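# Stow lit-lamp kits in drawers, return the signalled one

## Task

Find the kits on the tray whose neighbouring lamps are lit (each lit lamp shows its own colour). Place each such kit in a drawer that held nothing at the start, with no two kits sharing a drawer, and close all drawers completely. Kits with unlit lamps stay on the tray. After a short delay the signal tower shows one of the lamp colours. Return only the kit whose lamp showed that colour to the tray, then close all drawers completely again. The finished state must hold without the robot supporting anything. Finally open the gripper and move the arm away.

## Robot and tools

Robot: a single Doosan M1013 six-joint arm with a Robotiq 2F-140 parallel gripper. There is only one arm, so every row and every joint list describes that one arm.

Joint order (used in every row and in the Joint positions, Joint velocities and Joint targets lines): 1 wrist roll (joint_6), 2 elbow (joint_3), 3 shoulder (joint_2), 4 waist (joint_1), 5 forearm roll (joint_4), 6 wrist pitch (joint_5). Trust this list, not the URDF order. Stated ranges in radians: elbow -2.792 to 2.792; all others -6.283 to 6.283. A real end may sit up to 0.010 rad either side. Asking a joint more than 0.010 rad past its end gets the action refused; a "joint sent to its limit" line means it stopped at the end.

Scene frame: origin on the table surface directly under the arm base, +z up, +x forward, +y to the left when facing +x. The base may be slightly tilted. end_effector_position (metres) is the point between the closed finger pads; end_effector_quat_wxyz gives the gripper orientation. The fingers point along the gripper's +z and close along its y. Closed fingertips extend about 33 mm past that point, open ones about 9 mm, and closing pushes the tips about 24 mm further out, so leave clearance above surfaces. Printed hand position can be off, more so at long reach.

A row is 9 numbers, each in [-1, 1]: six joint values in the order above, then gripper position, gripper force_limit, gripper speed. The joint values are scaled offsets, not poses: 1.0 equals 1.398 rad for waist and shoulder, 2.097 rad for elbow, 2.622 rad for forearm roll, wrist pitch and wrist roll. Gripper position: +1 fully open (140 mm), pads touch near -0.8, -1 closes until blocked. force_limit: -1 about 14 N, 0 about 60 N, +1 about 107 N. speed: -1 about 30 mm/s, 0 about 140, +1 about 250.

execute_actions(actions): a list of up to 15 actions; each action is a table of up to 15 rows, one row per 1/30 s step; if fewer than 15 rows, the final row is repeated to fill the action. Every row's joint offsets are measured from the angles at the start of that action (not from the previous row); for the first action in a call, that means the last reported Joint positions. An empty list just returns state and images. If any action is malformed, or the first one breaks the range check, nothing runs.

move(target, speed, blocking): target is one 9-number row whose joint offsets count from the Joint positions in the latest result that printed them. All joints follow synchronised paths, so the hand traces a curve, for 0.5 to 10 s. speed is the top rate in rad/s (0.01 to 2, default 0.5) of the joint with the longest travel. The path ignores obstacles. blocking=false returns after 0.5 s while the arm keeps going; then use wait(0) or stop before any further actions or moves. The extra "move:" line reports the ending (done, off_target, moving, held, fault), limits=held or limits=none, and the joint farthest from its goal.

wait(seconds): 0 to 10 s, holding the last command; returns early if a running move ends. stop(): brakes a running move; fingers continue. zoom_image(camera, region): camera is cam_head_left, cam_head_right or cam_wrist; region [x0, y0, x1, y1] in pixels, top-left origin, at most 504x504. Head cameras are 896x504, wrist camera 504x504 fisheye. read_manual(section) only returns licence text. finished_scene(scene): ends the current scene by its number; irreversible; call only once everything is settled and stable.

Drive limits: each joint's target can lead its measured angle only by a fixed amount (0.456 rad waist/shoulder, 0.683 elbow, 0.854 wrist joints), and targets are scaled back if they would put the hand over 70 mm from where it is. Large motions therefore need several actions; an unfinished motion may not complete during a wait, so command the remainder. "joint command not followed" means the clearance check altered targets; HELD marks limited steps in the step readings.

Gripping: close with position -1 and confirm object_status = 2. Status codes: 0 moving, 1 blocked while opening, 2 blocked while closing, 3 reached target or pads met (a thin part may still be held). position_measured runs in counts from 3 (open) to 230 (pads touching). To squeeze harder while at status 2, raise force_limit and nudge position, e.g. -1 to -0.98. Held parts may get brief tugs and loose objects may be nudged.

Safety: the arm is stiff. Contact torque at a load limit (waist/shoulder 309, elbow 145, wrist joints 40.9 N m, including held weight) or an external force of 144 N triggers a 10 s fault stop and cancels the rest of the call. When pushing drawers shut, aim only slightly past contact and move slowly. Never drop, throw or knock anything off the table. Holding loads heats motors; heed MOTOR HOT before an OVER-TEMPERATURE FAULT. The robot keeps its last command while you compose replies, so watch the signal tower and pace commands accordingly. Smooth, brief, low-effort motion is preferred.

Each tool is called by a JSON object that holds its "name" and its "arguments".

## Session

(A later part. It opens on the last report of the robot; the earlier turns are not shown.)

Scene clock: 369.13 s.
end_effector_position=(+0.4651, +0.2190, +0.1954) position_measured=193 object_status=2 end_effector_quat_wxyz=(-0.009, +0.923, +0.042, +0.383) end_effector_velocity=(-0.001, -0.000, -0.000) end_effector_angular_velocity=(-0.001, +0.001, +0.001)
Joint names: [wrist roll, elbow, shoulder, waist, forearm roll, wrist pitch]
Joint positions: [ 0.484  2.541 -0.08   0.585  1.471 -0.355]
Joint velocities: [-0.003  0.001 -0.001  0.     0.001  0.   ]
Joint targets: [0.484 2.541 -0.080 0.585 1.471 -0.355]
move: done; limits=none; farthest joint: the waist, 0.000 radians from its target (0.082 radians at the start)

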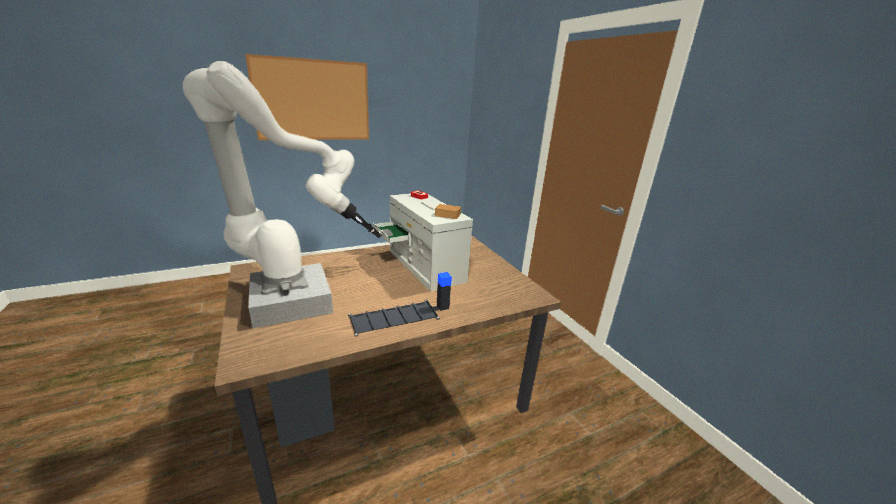

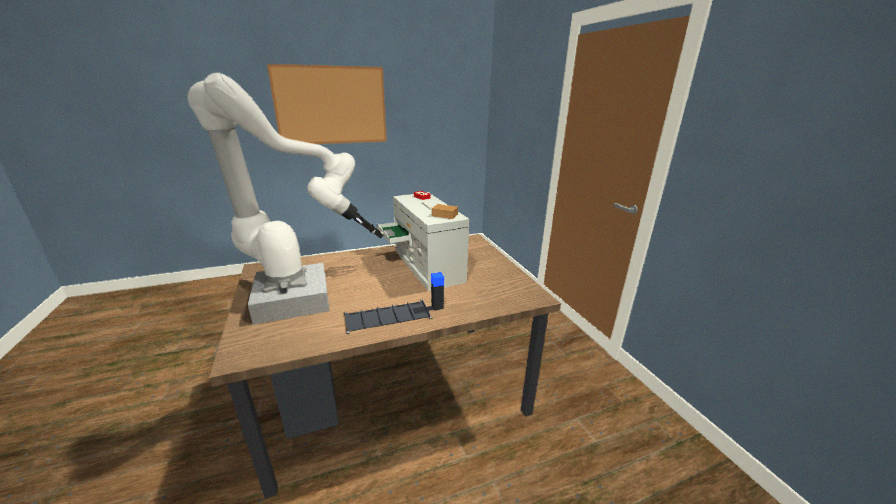

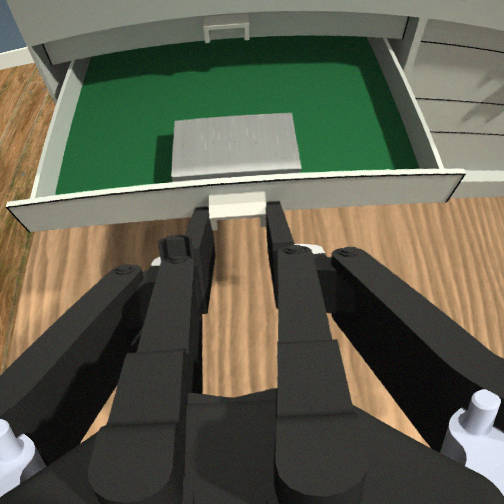

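{"name": "execute_actions", "arguments": {"actions": [[[0,0,0,0,0,0,0.3,0,0.5]]]}}

{"name": "move", "arguments": {"target": [0,0,-0.143,0,0,0,0.3,0,0], "speed": 0.7}}

{"name": "move", "arguments": {"target": [-0.6892,-0.3,0.3069,-0.1874,0.6373,-0.2765,0.3,0,0], "speed": 1.9}}

Scene clock: 381.63 s.
end_effector_position=(+0.4651, +0.2190, +0.1954) position_measured=91 object_status=0 end_effector_quat_wxyz=(-0.009, +0.923, +0.042, +0.383) end_effector_velocity=(+0.000, +0.000, +0.000) end_effector_angular_velocity=(-0.001, -0.001, +0.001)
Joint names: [wrist roll, elbow, shoulder, waist, forearm roll, wrist pitch]
Joint positions: [ 0.484  2.541 -0.08   0.585  1.471 -0.355]
Joint velocities: [-0.001  0.    -0.     0.    -0.001 -0.   ]
Joint targets: [0.484 2.541 -0.080 0.585 1.471 -0.355]
Step readings (joint positions):
0: [0.484 2.541 -0.080 0.585 1.471 -0.355]
1: [0.484 2.541 -0.080 0.585 1.471 -0.355]
2: [0.484 2.541 -0.080 0.585 1.471 -0.355]
4: [0.484 2.541 -0.080 0.585 1.471 -0.355]
8: [0.484 2.541 -0.080 0.585 1.471 -0.355]
15: Joint positions above

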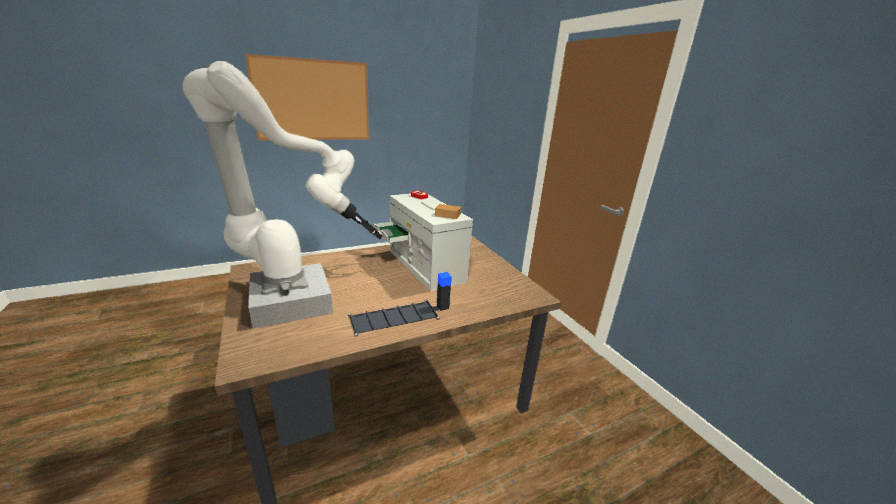

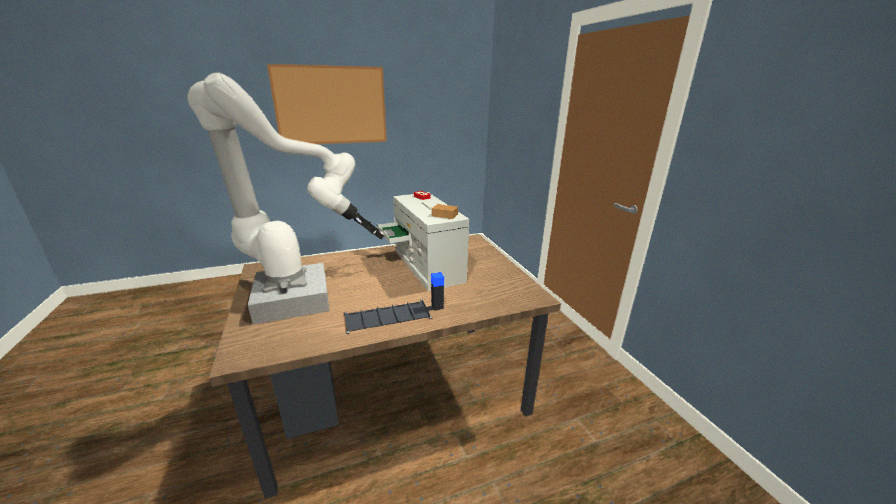

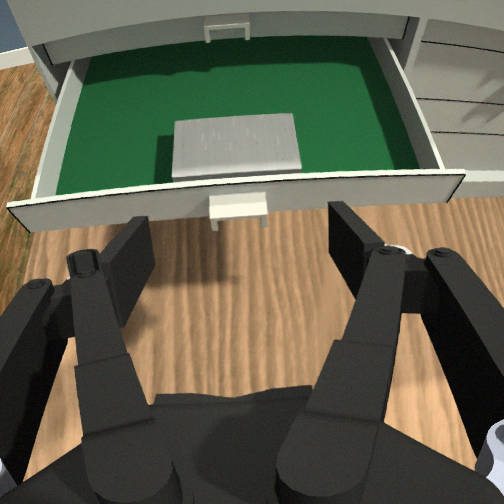

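Scene clock: 382.43 s.
end_effector_position=(+0.4650, +0.2205, +0.2971) position_measured=91 object_status=3 end_effector_quat_wxyz=(-0.058, +0.886, +0.022, +0.460) end_effector_velocity=(+0.000, -0.000, +0.000) end_effector_angular_velocity=(-0.000, -0.001, -0.000)
Joint names: [wrist roll, elbow, shoulder, waist, forearm roll, wrist pitch]
Joint positions: [ 0.484  2.541 -0.28   0.585  1.471 -0.355]
Joint velocities: [-0.001  0.    -0.001 -0.     0.001 -0.   ]
Joint targets: [0.484 2.541 -0.280 0.585 1.471 -0.355]
move: done; limits=none; farthest joint: the waist, 0.000 radians from its target (0.000 radians at the start)

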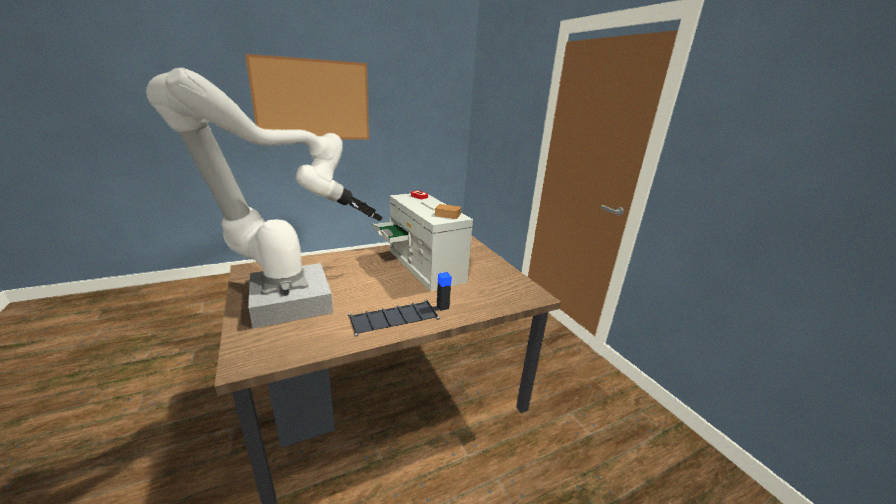

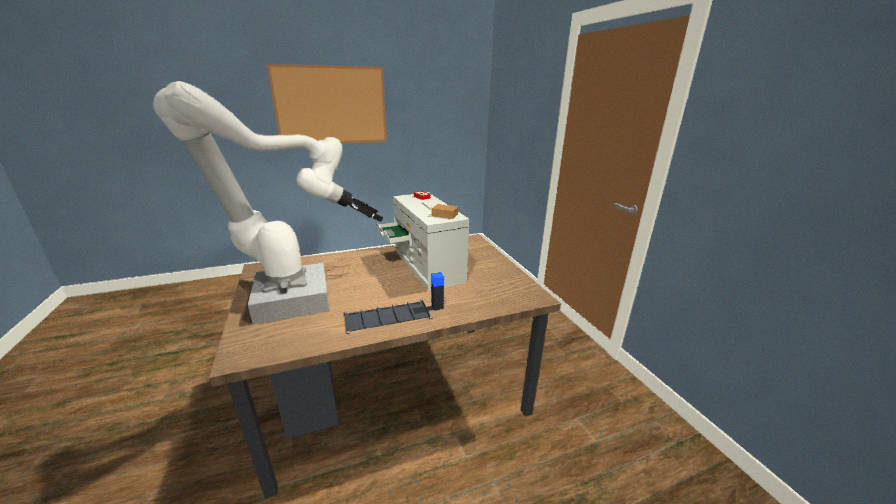

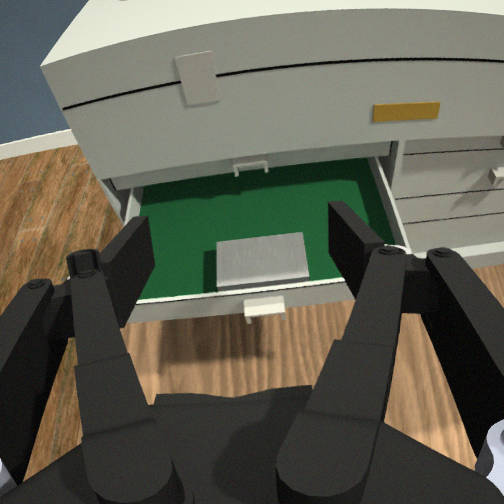

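Scene clock: 384.10 s.
end_effector_position=(+0.5416, +0.2264, +0.2642) position_measured=91 object_status=3 end_effector_quat_wxyz=(+0.007, +0.999, +0.043, +0.001) end_effector_velocity=(+0.000, +0.000, -0.000) end_effector_angular_velocity=(+0.001, +0.001, +0.001)
Joint names: [wrist roll, elbow, shoulder, waist, forearm roll, wrist pitch]
Joint positions: [-1.323  1.912  0.149  0.323  3.142 -1.08 ]
Joint velocities: [-0.001 -0.     0.001 -0.     0.001  0.   ]
Joint targets: [-1.323 1.912 0.149 0.323 3.142 -1.080]
move: done; limits=none; farthest joint: the waist, 0.000 radians from its target (0.262 radians at the start)

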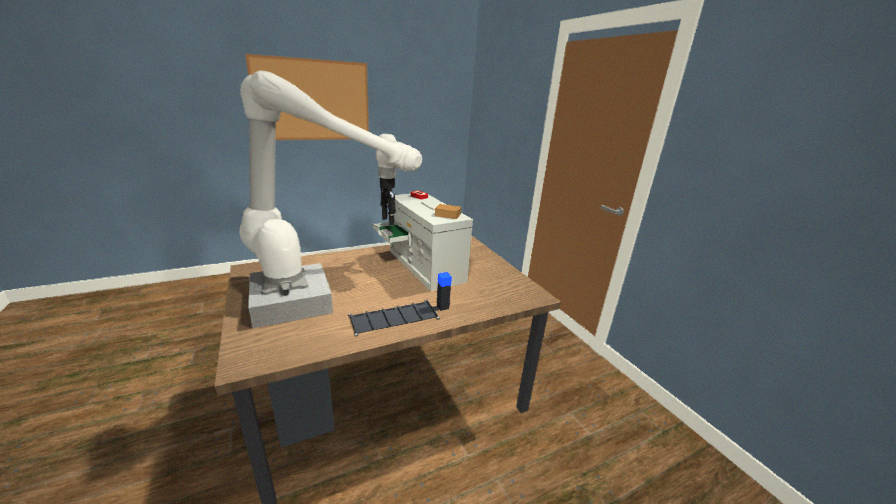

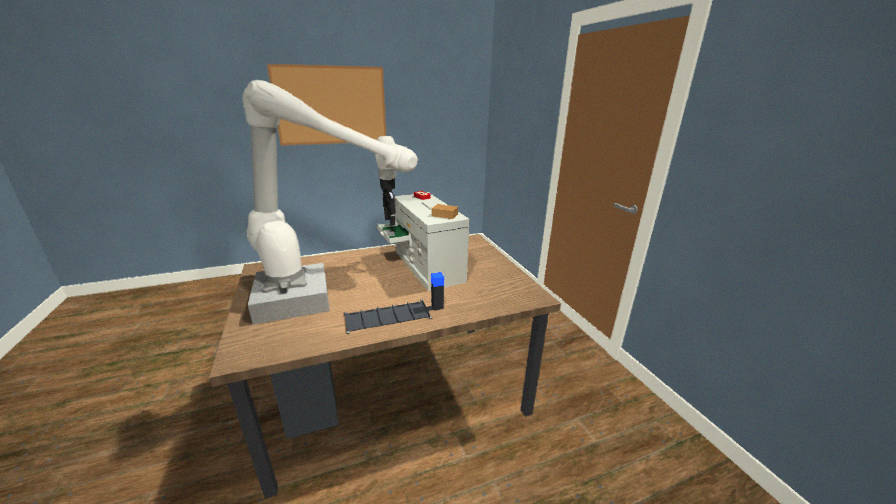

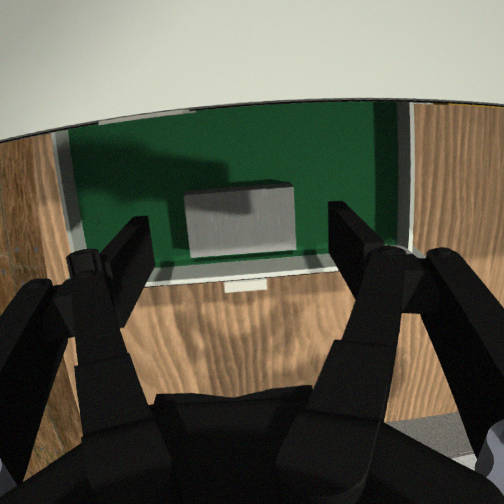

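{"name": "move", "arguments": {"target": [0,0.0272,0.0364,0,0,0.0408,0.3,0,0], "speed": 0.25}}

Scene clock: 387.07 s.
end_effector_position=(+0.5412, +0.2254, +0.2072) position_measured=91 object_status=3 end_effector_quat_wxyz=(+0.007, +0.999, +0.043, +0.000) end_effector_velocity=(-0.000, -0.000, -0.000) end_effector_angular_velocity=(-0.000, +0.001, -0.002)
Joint names: [wrist roll, elbow, shoulder, waist, forearm roll, wrist pitch]
Joint positions: [-1.323  1.969  0.2    0.323  3.142 -0.973]
Joint velocities: [ 0.002  0.001  0.    -0.    -0.     0.   ]
Joint targets: [-1.323 1.969 0.200 0.323 3.142 -0.973]
move: done; limits=none; farthest joint: the waist, 0.000 radians from its target (0.000 radians at the start)

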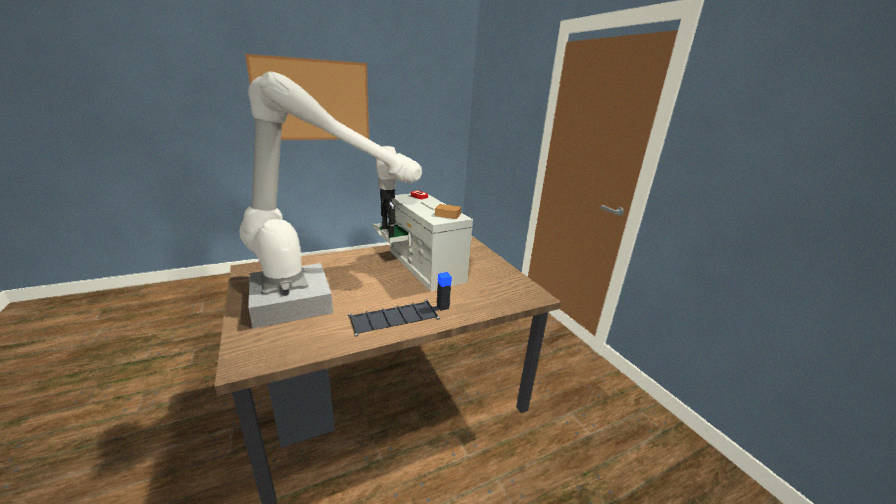

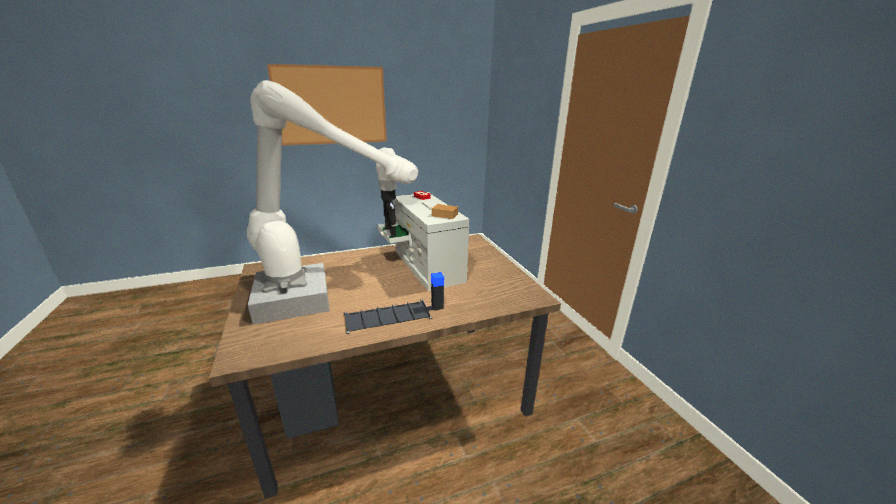

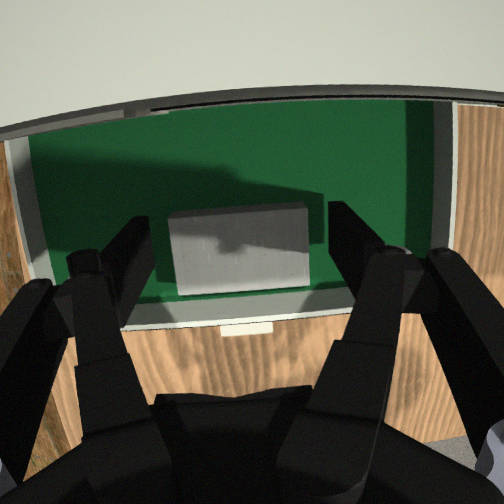

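{"name": "execute_actions", "arguments": {"actions": [[[0,0,0,0,0,0,-1,0,-0.4]]]}}

{"name": "move", "arguments": {"target": [0,-0.0272,-0.0364,0,0,-0.0412,-1,0,-0.4], "speed": 0.3}}

{"name": "move", "arguments": {"target": [-0.291,0.0669,-0.0974,-0.6279,0,0.0014,-1,0,-0.4], "speed": 1.2}}

{"name": "move", "arguments": {"target": [0,-0.0269,0.2902,0,0,0.1335,-1,0,-0.4], "speed": 0.9}}

Scene clock: 390.53 s.
end_effector_position=(+0.5412, +0.2254, +0.2072) position_measured=132 object_status=2 end_effector_quat_wxyz=(+0.007, +0.999, +0.043, +0.000) end_effector_velocity=(+0.000, +0.000, +0.000) end_effector_angular_velocity=(-0.000, -0.000, -0.000)
Joint names: [wrist roll, elbow, shoulder, waist, forearm roll, wrist pitch]
Joint positions: [-1.323  1.969  0.2    0.323  3.142 -0.973]
Joint velocities: [ 0.001  0.    -0.     0.    -0.     0.   ]
Joint targets: [-1.323 1.969 0.200 0.323 3.142 -0.973]
Step readings (joint positions):
0: [-1.323 1.969 0.200 0.323 3.142 -0.973]
1: [-1.323 1.969 0.200 0.323 3.142 -0.973]
2: [-1.323 1.969 0.200 0.323 3.142 -0.973]
4: [-1.323 1.969 0.200 0.323 3.142 -0.973]
8: [-1.323 1.969 0.200 0.323 3.142 -0.973]
15: Joint positions above

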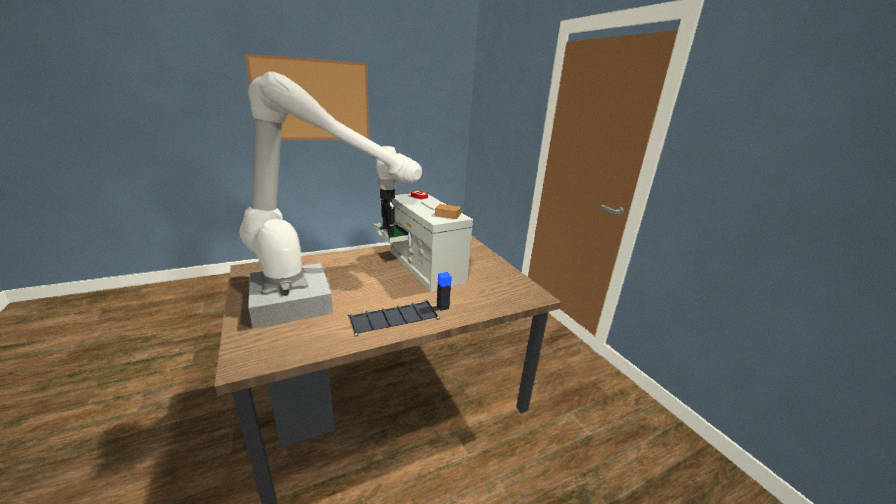

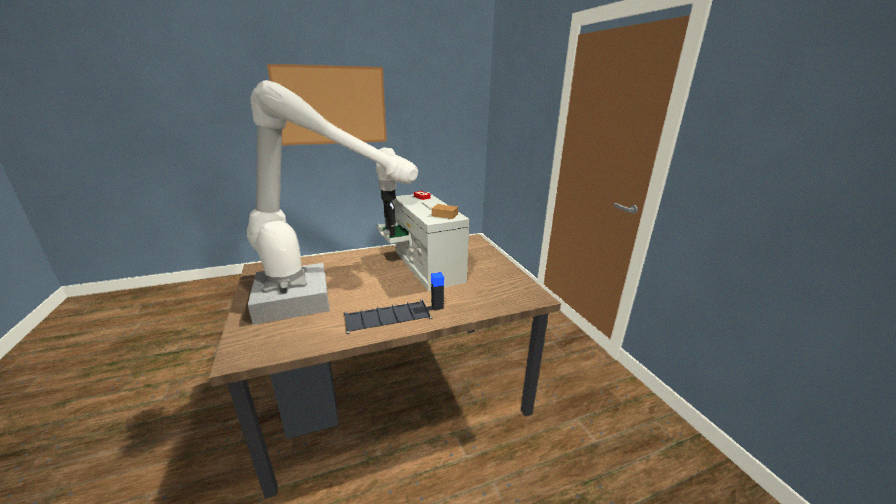

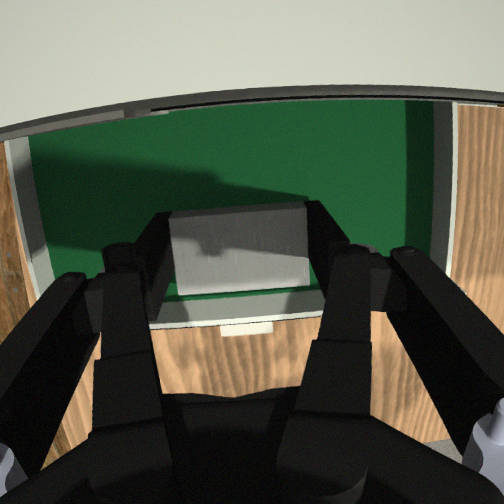

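Scene clock: 391.33 s.
end_effector_position=(+0.5413, +0.2263, +0.2642) position_measured=132 object_status=2 end_effector_quat_wxyz=(+0.007, +0.999, +0.043, +0.000) end_effector_velocity=(+0.000, +0.000, +0.001) end_effector_angular_velocity=(+0.000, -0.001, -0.000)
Joint names: [wrist roll, elbow, shoulder, waist, forearm roll, wrist pitch]
Joint positions: [-1.323  1.912  0.149  0.323  3.142 -1.081]
Joint velocities: [ 0.001 -0.    -0.001  0.    -0.    -0.   ]
Joint targets: [-1.323 1.912 0.149 0.323 3.142 -1.081]
move: done; limits=none; farthest joint: the waist, 0.000 radians from its target (0.000 radians at the start)

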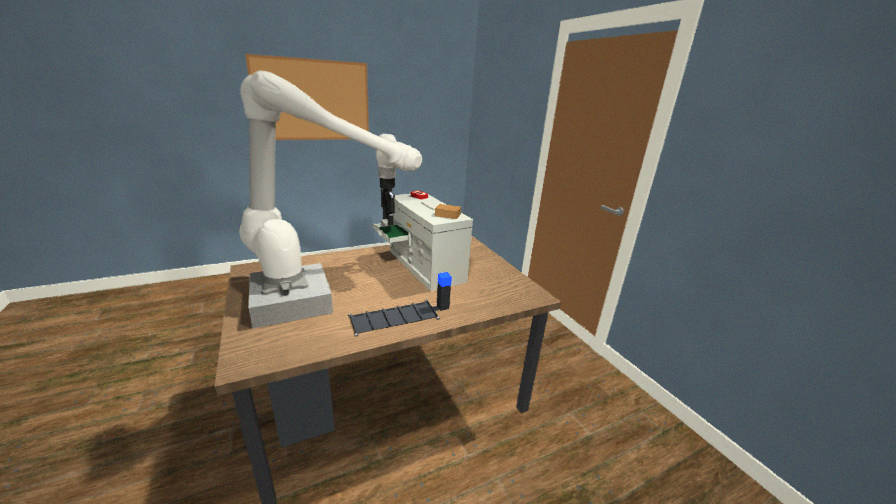

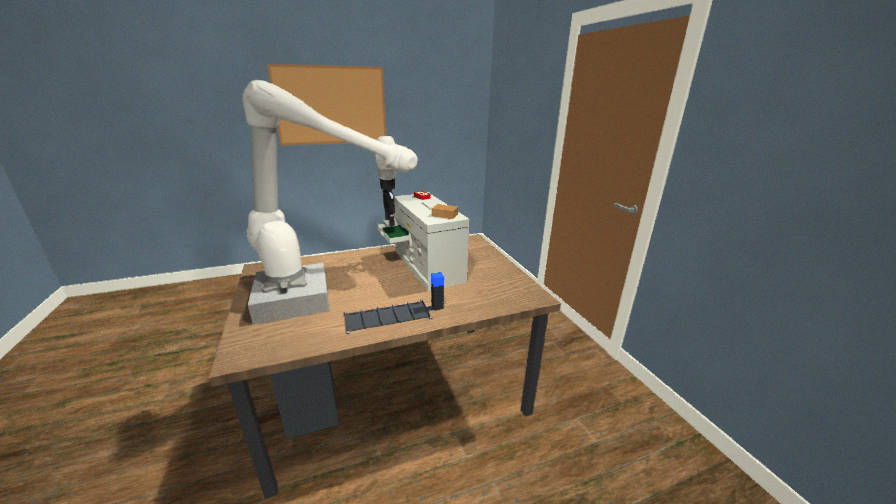

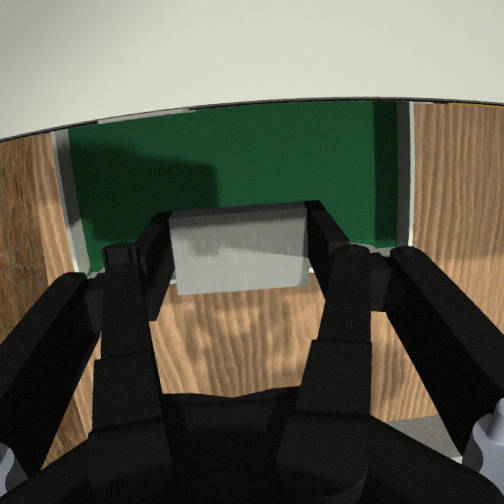

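Scene clock: 392.87 s.
end_effector_position=(+0.4449, -0.2268, +0.2754) position_measured=132 object_status=2 end_effector_quat_wxyz=(+0.007, +1.000, -0.015, +0.000) end_effector_velocity=(-0.000, -0.000, -0.000) end_effector_angular_velocity=(+0.000, -0.000, -0.002)
Joint names: [wrist roll, elbow, shoulder, waist, forearm roll, wrist pitch]
Joint positions: [-2.086  2.052  0.013 -0.555  3.142 -1.078]
Joint velocities: [ 0.     0.    -0.    -0.001  0.     0.   ]
Joint targets: [-2.086 2.052 0.013 -0.555 3.142 -1.078]
move: done; limits=none; farthest joint: the waist, 0.000 radians from its target (0.878 radians at the start)

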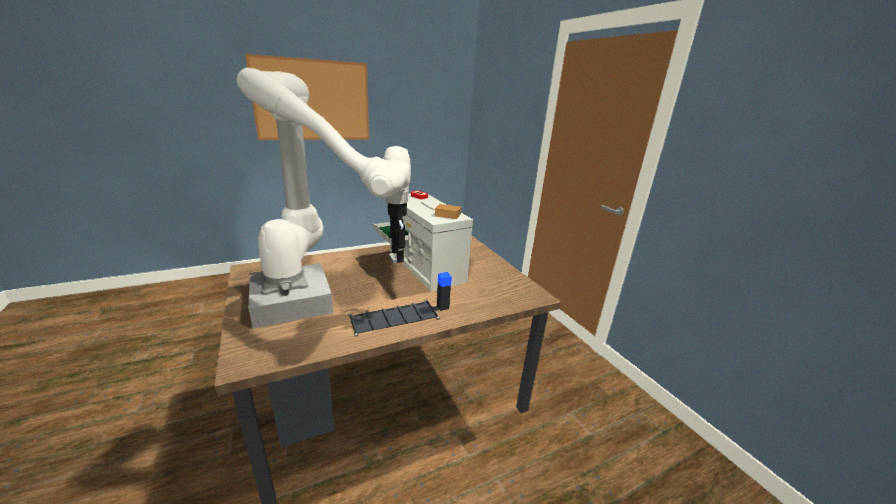

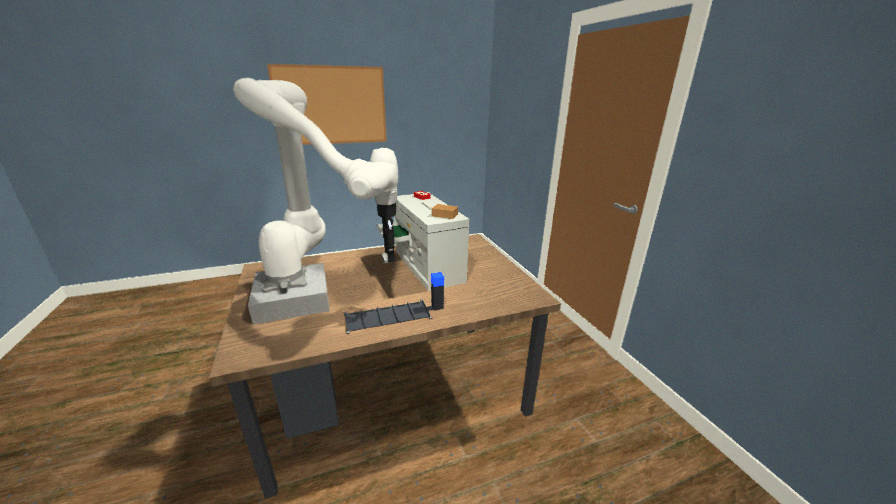

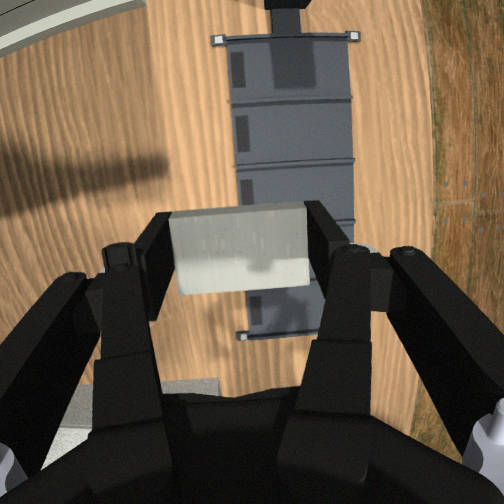

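Scene clock: 393.87 s.
end_effector_position=(+0.5511, -0.2940, +0.0708) position_measured=132 object_status=2 end_effector_quat_wxyz=(+0.007, +1.000, -0.015, +0.001) end_effector_velocity=(-0.000, -0.000, -0.001) end_effector_angular_velocity=(-0.000, +0.001, +0.000)
Joint names: [wrist roll, elbow, shoulder, waist, forearm roll, wrist pitch]
Joint positions: [-2.086  1.996  0.418 -0.555  3.142 -0.728]
Joint velocities: [ 0.     0.     0.001 -0.    -0.001  0.001]
Joint targets: [-2.086 1.996 0.419 -0.555 3.142 -0.728]
move: done; limits=none; farthest joint: the waist, 0.000 radians from its target (0.000 radians at the start)

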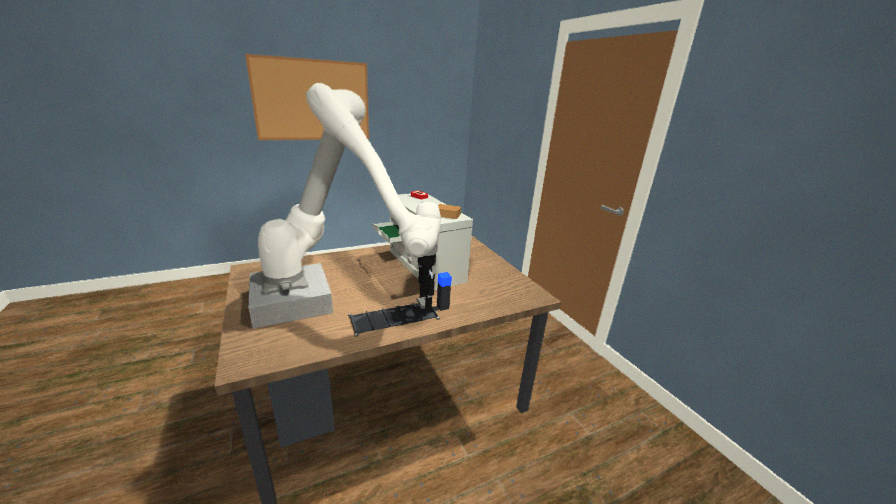

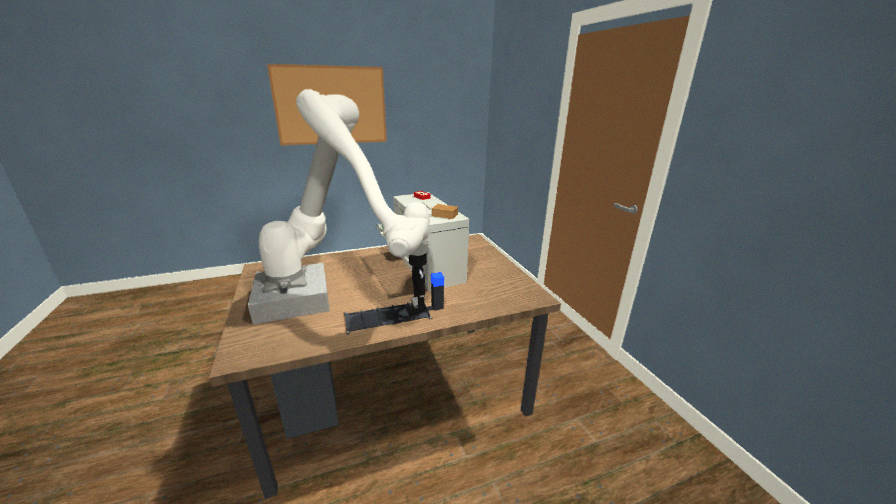

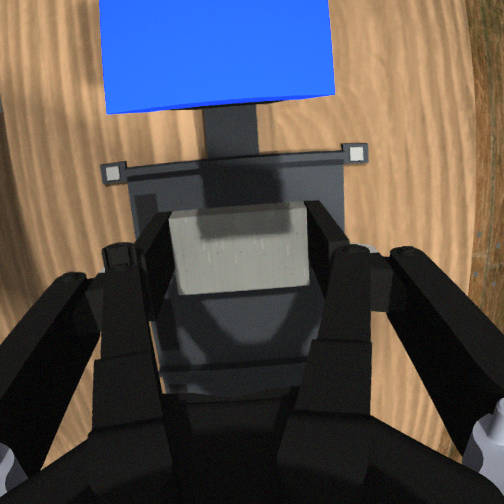

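{"name": "move", "arguments": {"target": [0,0.0061,0.030,0.002,0,0.025,-1,0,-0.4], "speed": 0.2}}

Scene clock: 396.90 s.
end_effector_position=(+0.5552, -0.2948, +0.0401) position_measured=132 object_status=2 end_effector_quat_wxyz=(+0.010, +1.000, -0.013, +0.005) end_effector_velocity=(+0.000, -0.000, -0.000) end_effector_angular_velocity=(-0.000, -0.000, -0.000)
Joint names: [wrist roll, elbow, shoulder, waist, forearm roll, wrist pitch]
Joint positions: [-2.086  2.009  0.46  -0.552  3.142 -0.662]
Joint velocities: [ 0.     0.     0.    -0.     0.     0.001]
Joint targets: [-2.086 2.009 0.460 -0.552 3.142 -0.662]
move: done; limits=none; farthest joint: the waist, 0.000 radians from its target (0.002 radians at the start)

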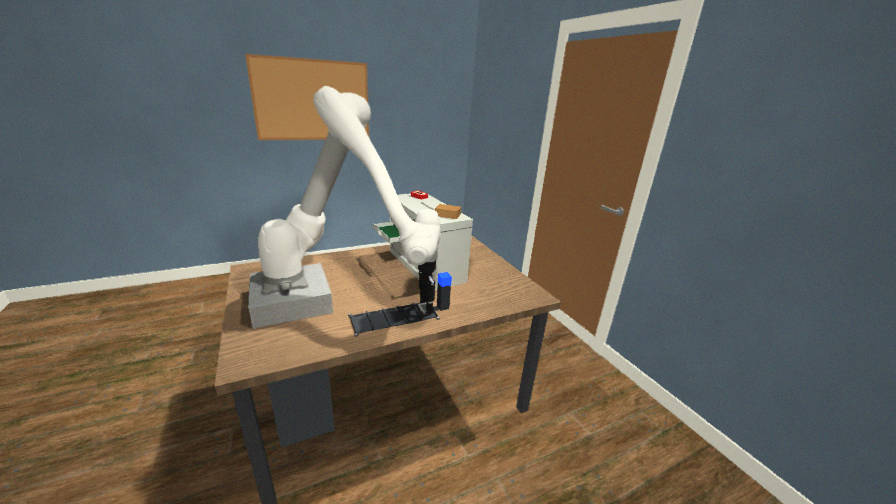

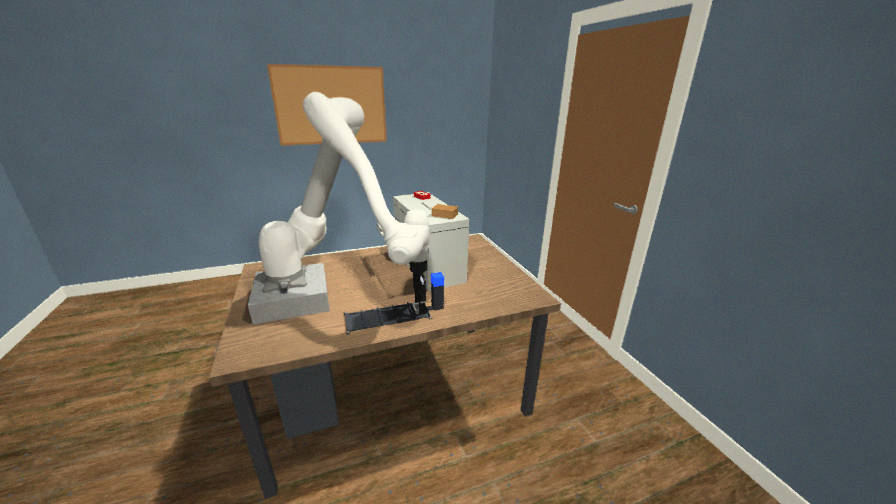

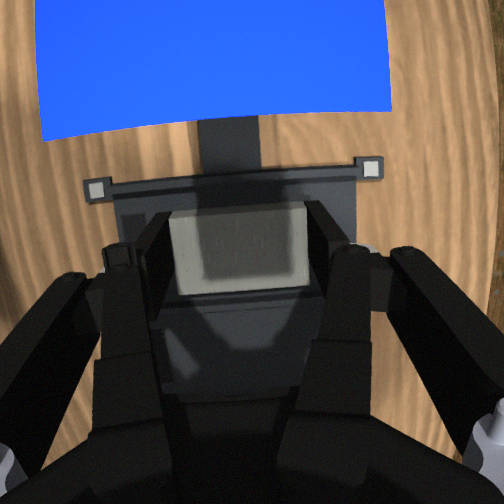

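{"name": "execute_actions", "arguments": {"actions": [[[0,0,0.001,0,0,0,-1,0,-0.4],[0,0,0.001,0,0,0,-1,0,-0.4],[0,0,0.001,0,0,0,-1,0,-0.4],[0,0,0.001,0,0,0,-1,0,-0.4],[0,0,0.001,0,0,0,0.3,0,0]]]}}

{"name": "move", "arguments": {"target": [0,0.0208,-0.3202,-0.002,0,-0.1583,0.3,0,0], "speed": 0.9}}

{"name": "move", "arguments": {"target": [0.980,0.233,-0.2096,0.8155,-0.6373,0.275,0.3,0,0], "speed": 2}}

Scene clock: 400.20 s.
end_effector_position=(+0.5549, -0.2946, +0.0392) position_measured=91 object_status=0 end_effector_quat_wxyz=(+0.010, +1.000, -0.013, +0.005) end_effector_velocity=(-0.000, +0.000, -0.000) end_effector_angular_velocity=(-0.000, +0.001, -0.001)
Joint names: [wrist roll, elbow, shoulder, waist, forearm roll, wrist pitch]
Joint positions: [-2.086  2.009  0.462 -0.552  3.142 -0.662]
Joint velocities: [ 0.001  0.     0.     0.    -0.001 -0.   ]
Joint targets: [-2.086 2.009 0.462 -0.552 3.142 -0.662]
Step readings (joint positions):
0: [-2.086 2.009 0.460 -0.552 3.142 -0.662]
1: [-2.086 2.009 0.460 -0.552 3.142 -0.662]
2: [-2.086 2.009 0.461 -0.552 3.142 -0.662]
4: [-2.086 2.009 0.462 -0.552 3.142 -0.662]
8: [-2.086 2.009 0.462 -0.552 3.142 -0.662]
15: Joint positions above

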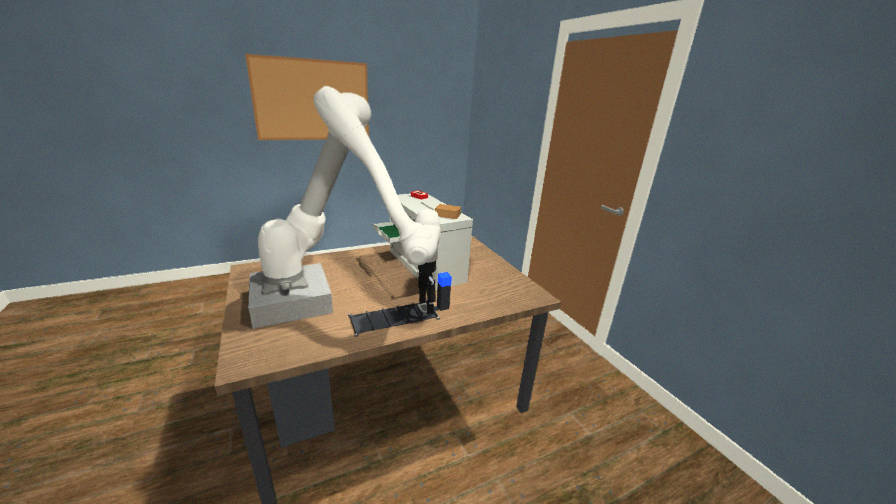

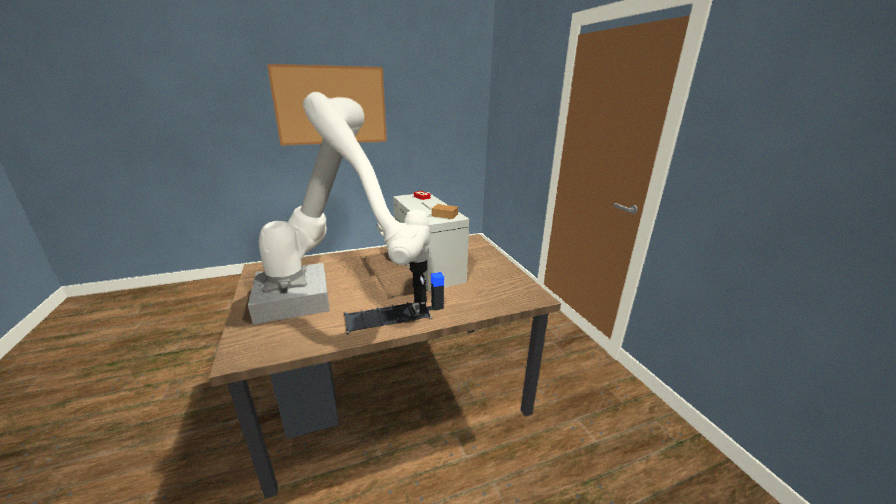

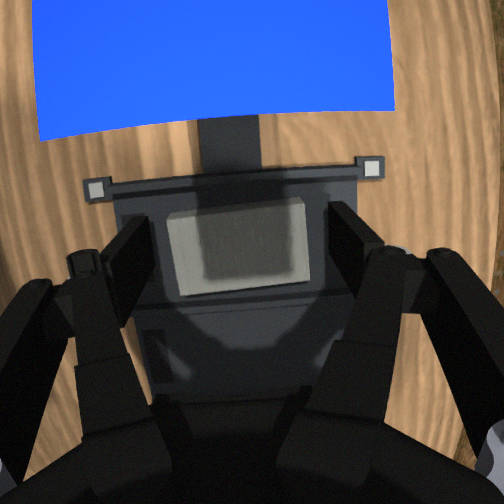

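Scene clock: 401.27 s.
end_effector_position=(+0.4450, -0.2270, +0.2747) position_measured=91 object_status=3 end_effector_quat_wxyz=(+0.007, +1.000, -0.015, +0.000) end_effector_velocity=(+0.000, -0.000, +0.001) end_effector_angular_velocity=(-0.001, -0.002, +0.001)
Joint names: [wrist roll, elbow, shoulder, waist, forearm roll, wrist pitch]
Joint positions: [-2.086  2.052  0.014 -0.555  3.142 -1.077]
Joint velocities: [-0.001 -0.    -0.002 -0.     0.     0.   ]
Joint targets: [-2.086 2.052 0.014 -0.555 3.142 -1.077]
move: done; limits=none; farthest joint: the waist, 0.000 radians from its target (0.003 radians at the start)

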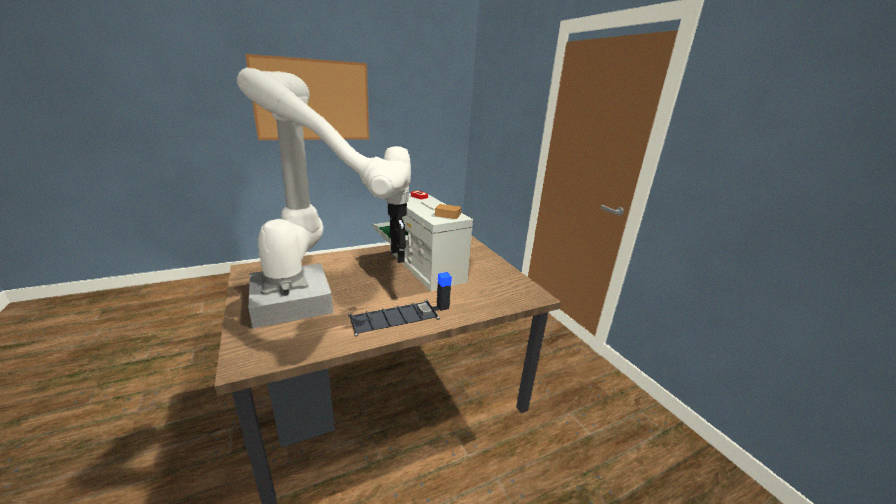

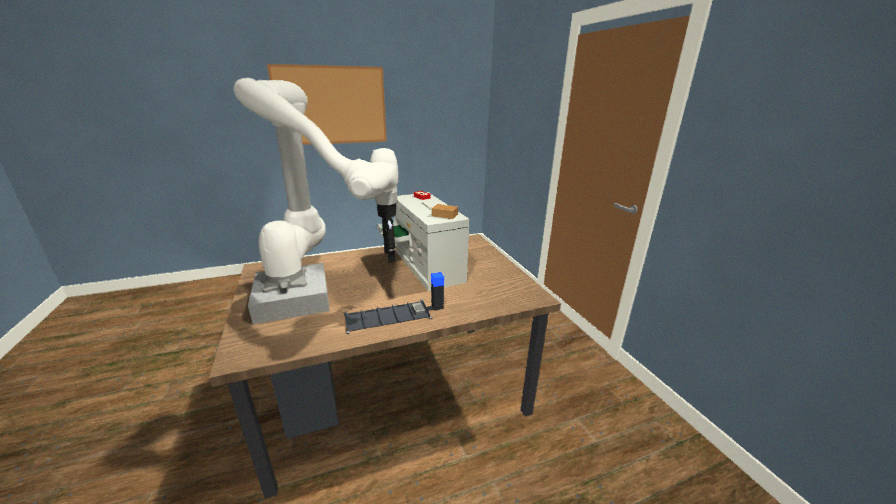

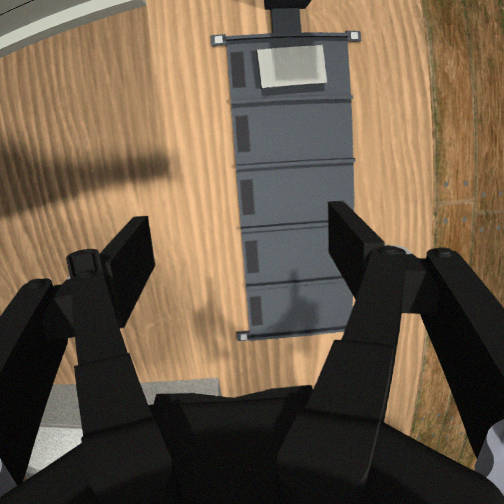

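Scene clock: 403.37 s.
end_effector_position=(+0.4652, +0.2205, +0.2966) position_measured=91 object_status=3 end_effector_quat_wxyz=(-0.057, +0.886, +0.022, +0.459) end_effector_velocity=(-0.000, +0.000, +0.000) end_effector_angular_velocity=(+0.003, -0.000, -0.002)
Joint names: [wrist roll, elbow, shoulder, waist, forearm roll, wrist pitch]
Joint positions: [ 0.483  2.541 -0.279  0.586  1.471 -0.356]
Joint velocities: [ 0.004  0.    -0.001  0.    -0.     0.   ]
Joint targets: [0.483 2.541 -0.279 0.586 1.471 -0.356]
move: done; limits=none; farthest joint: the waist, 0.000 radians from its target (1.140 radians at the start)

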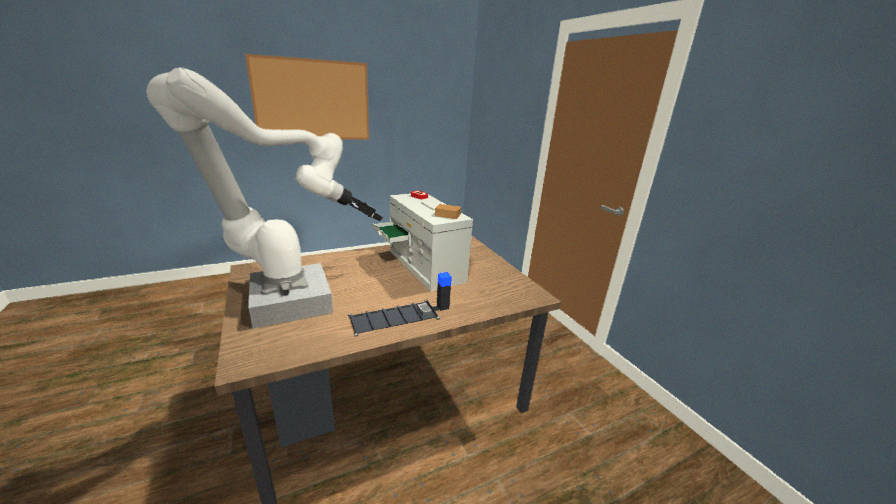

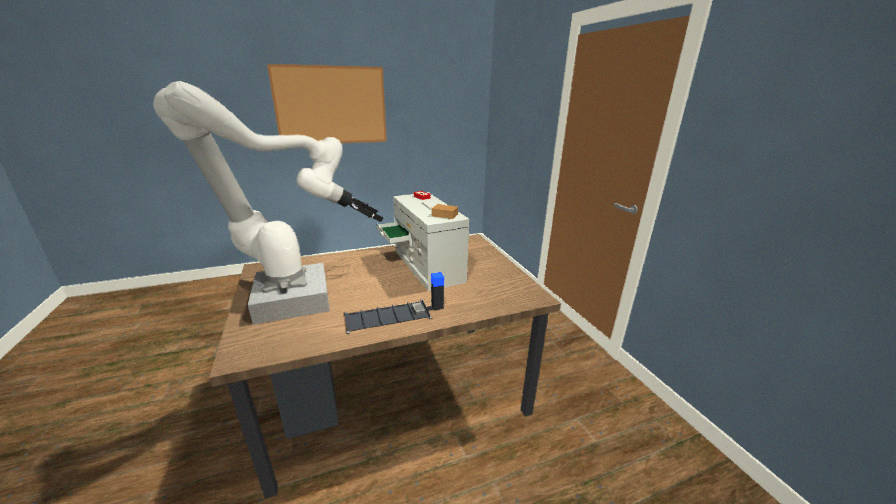

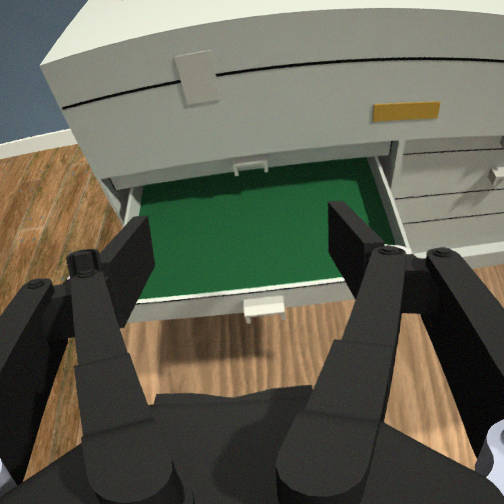

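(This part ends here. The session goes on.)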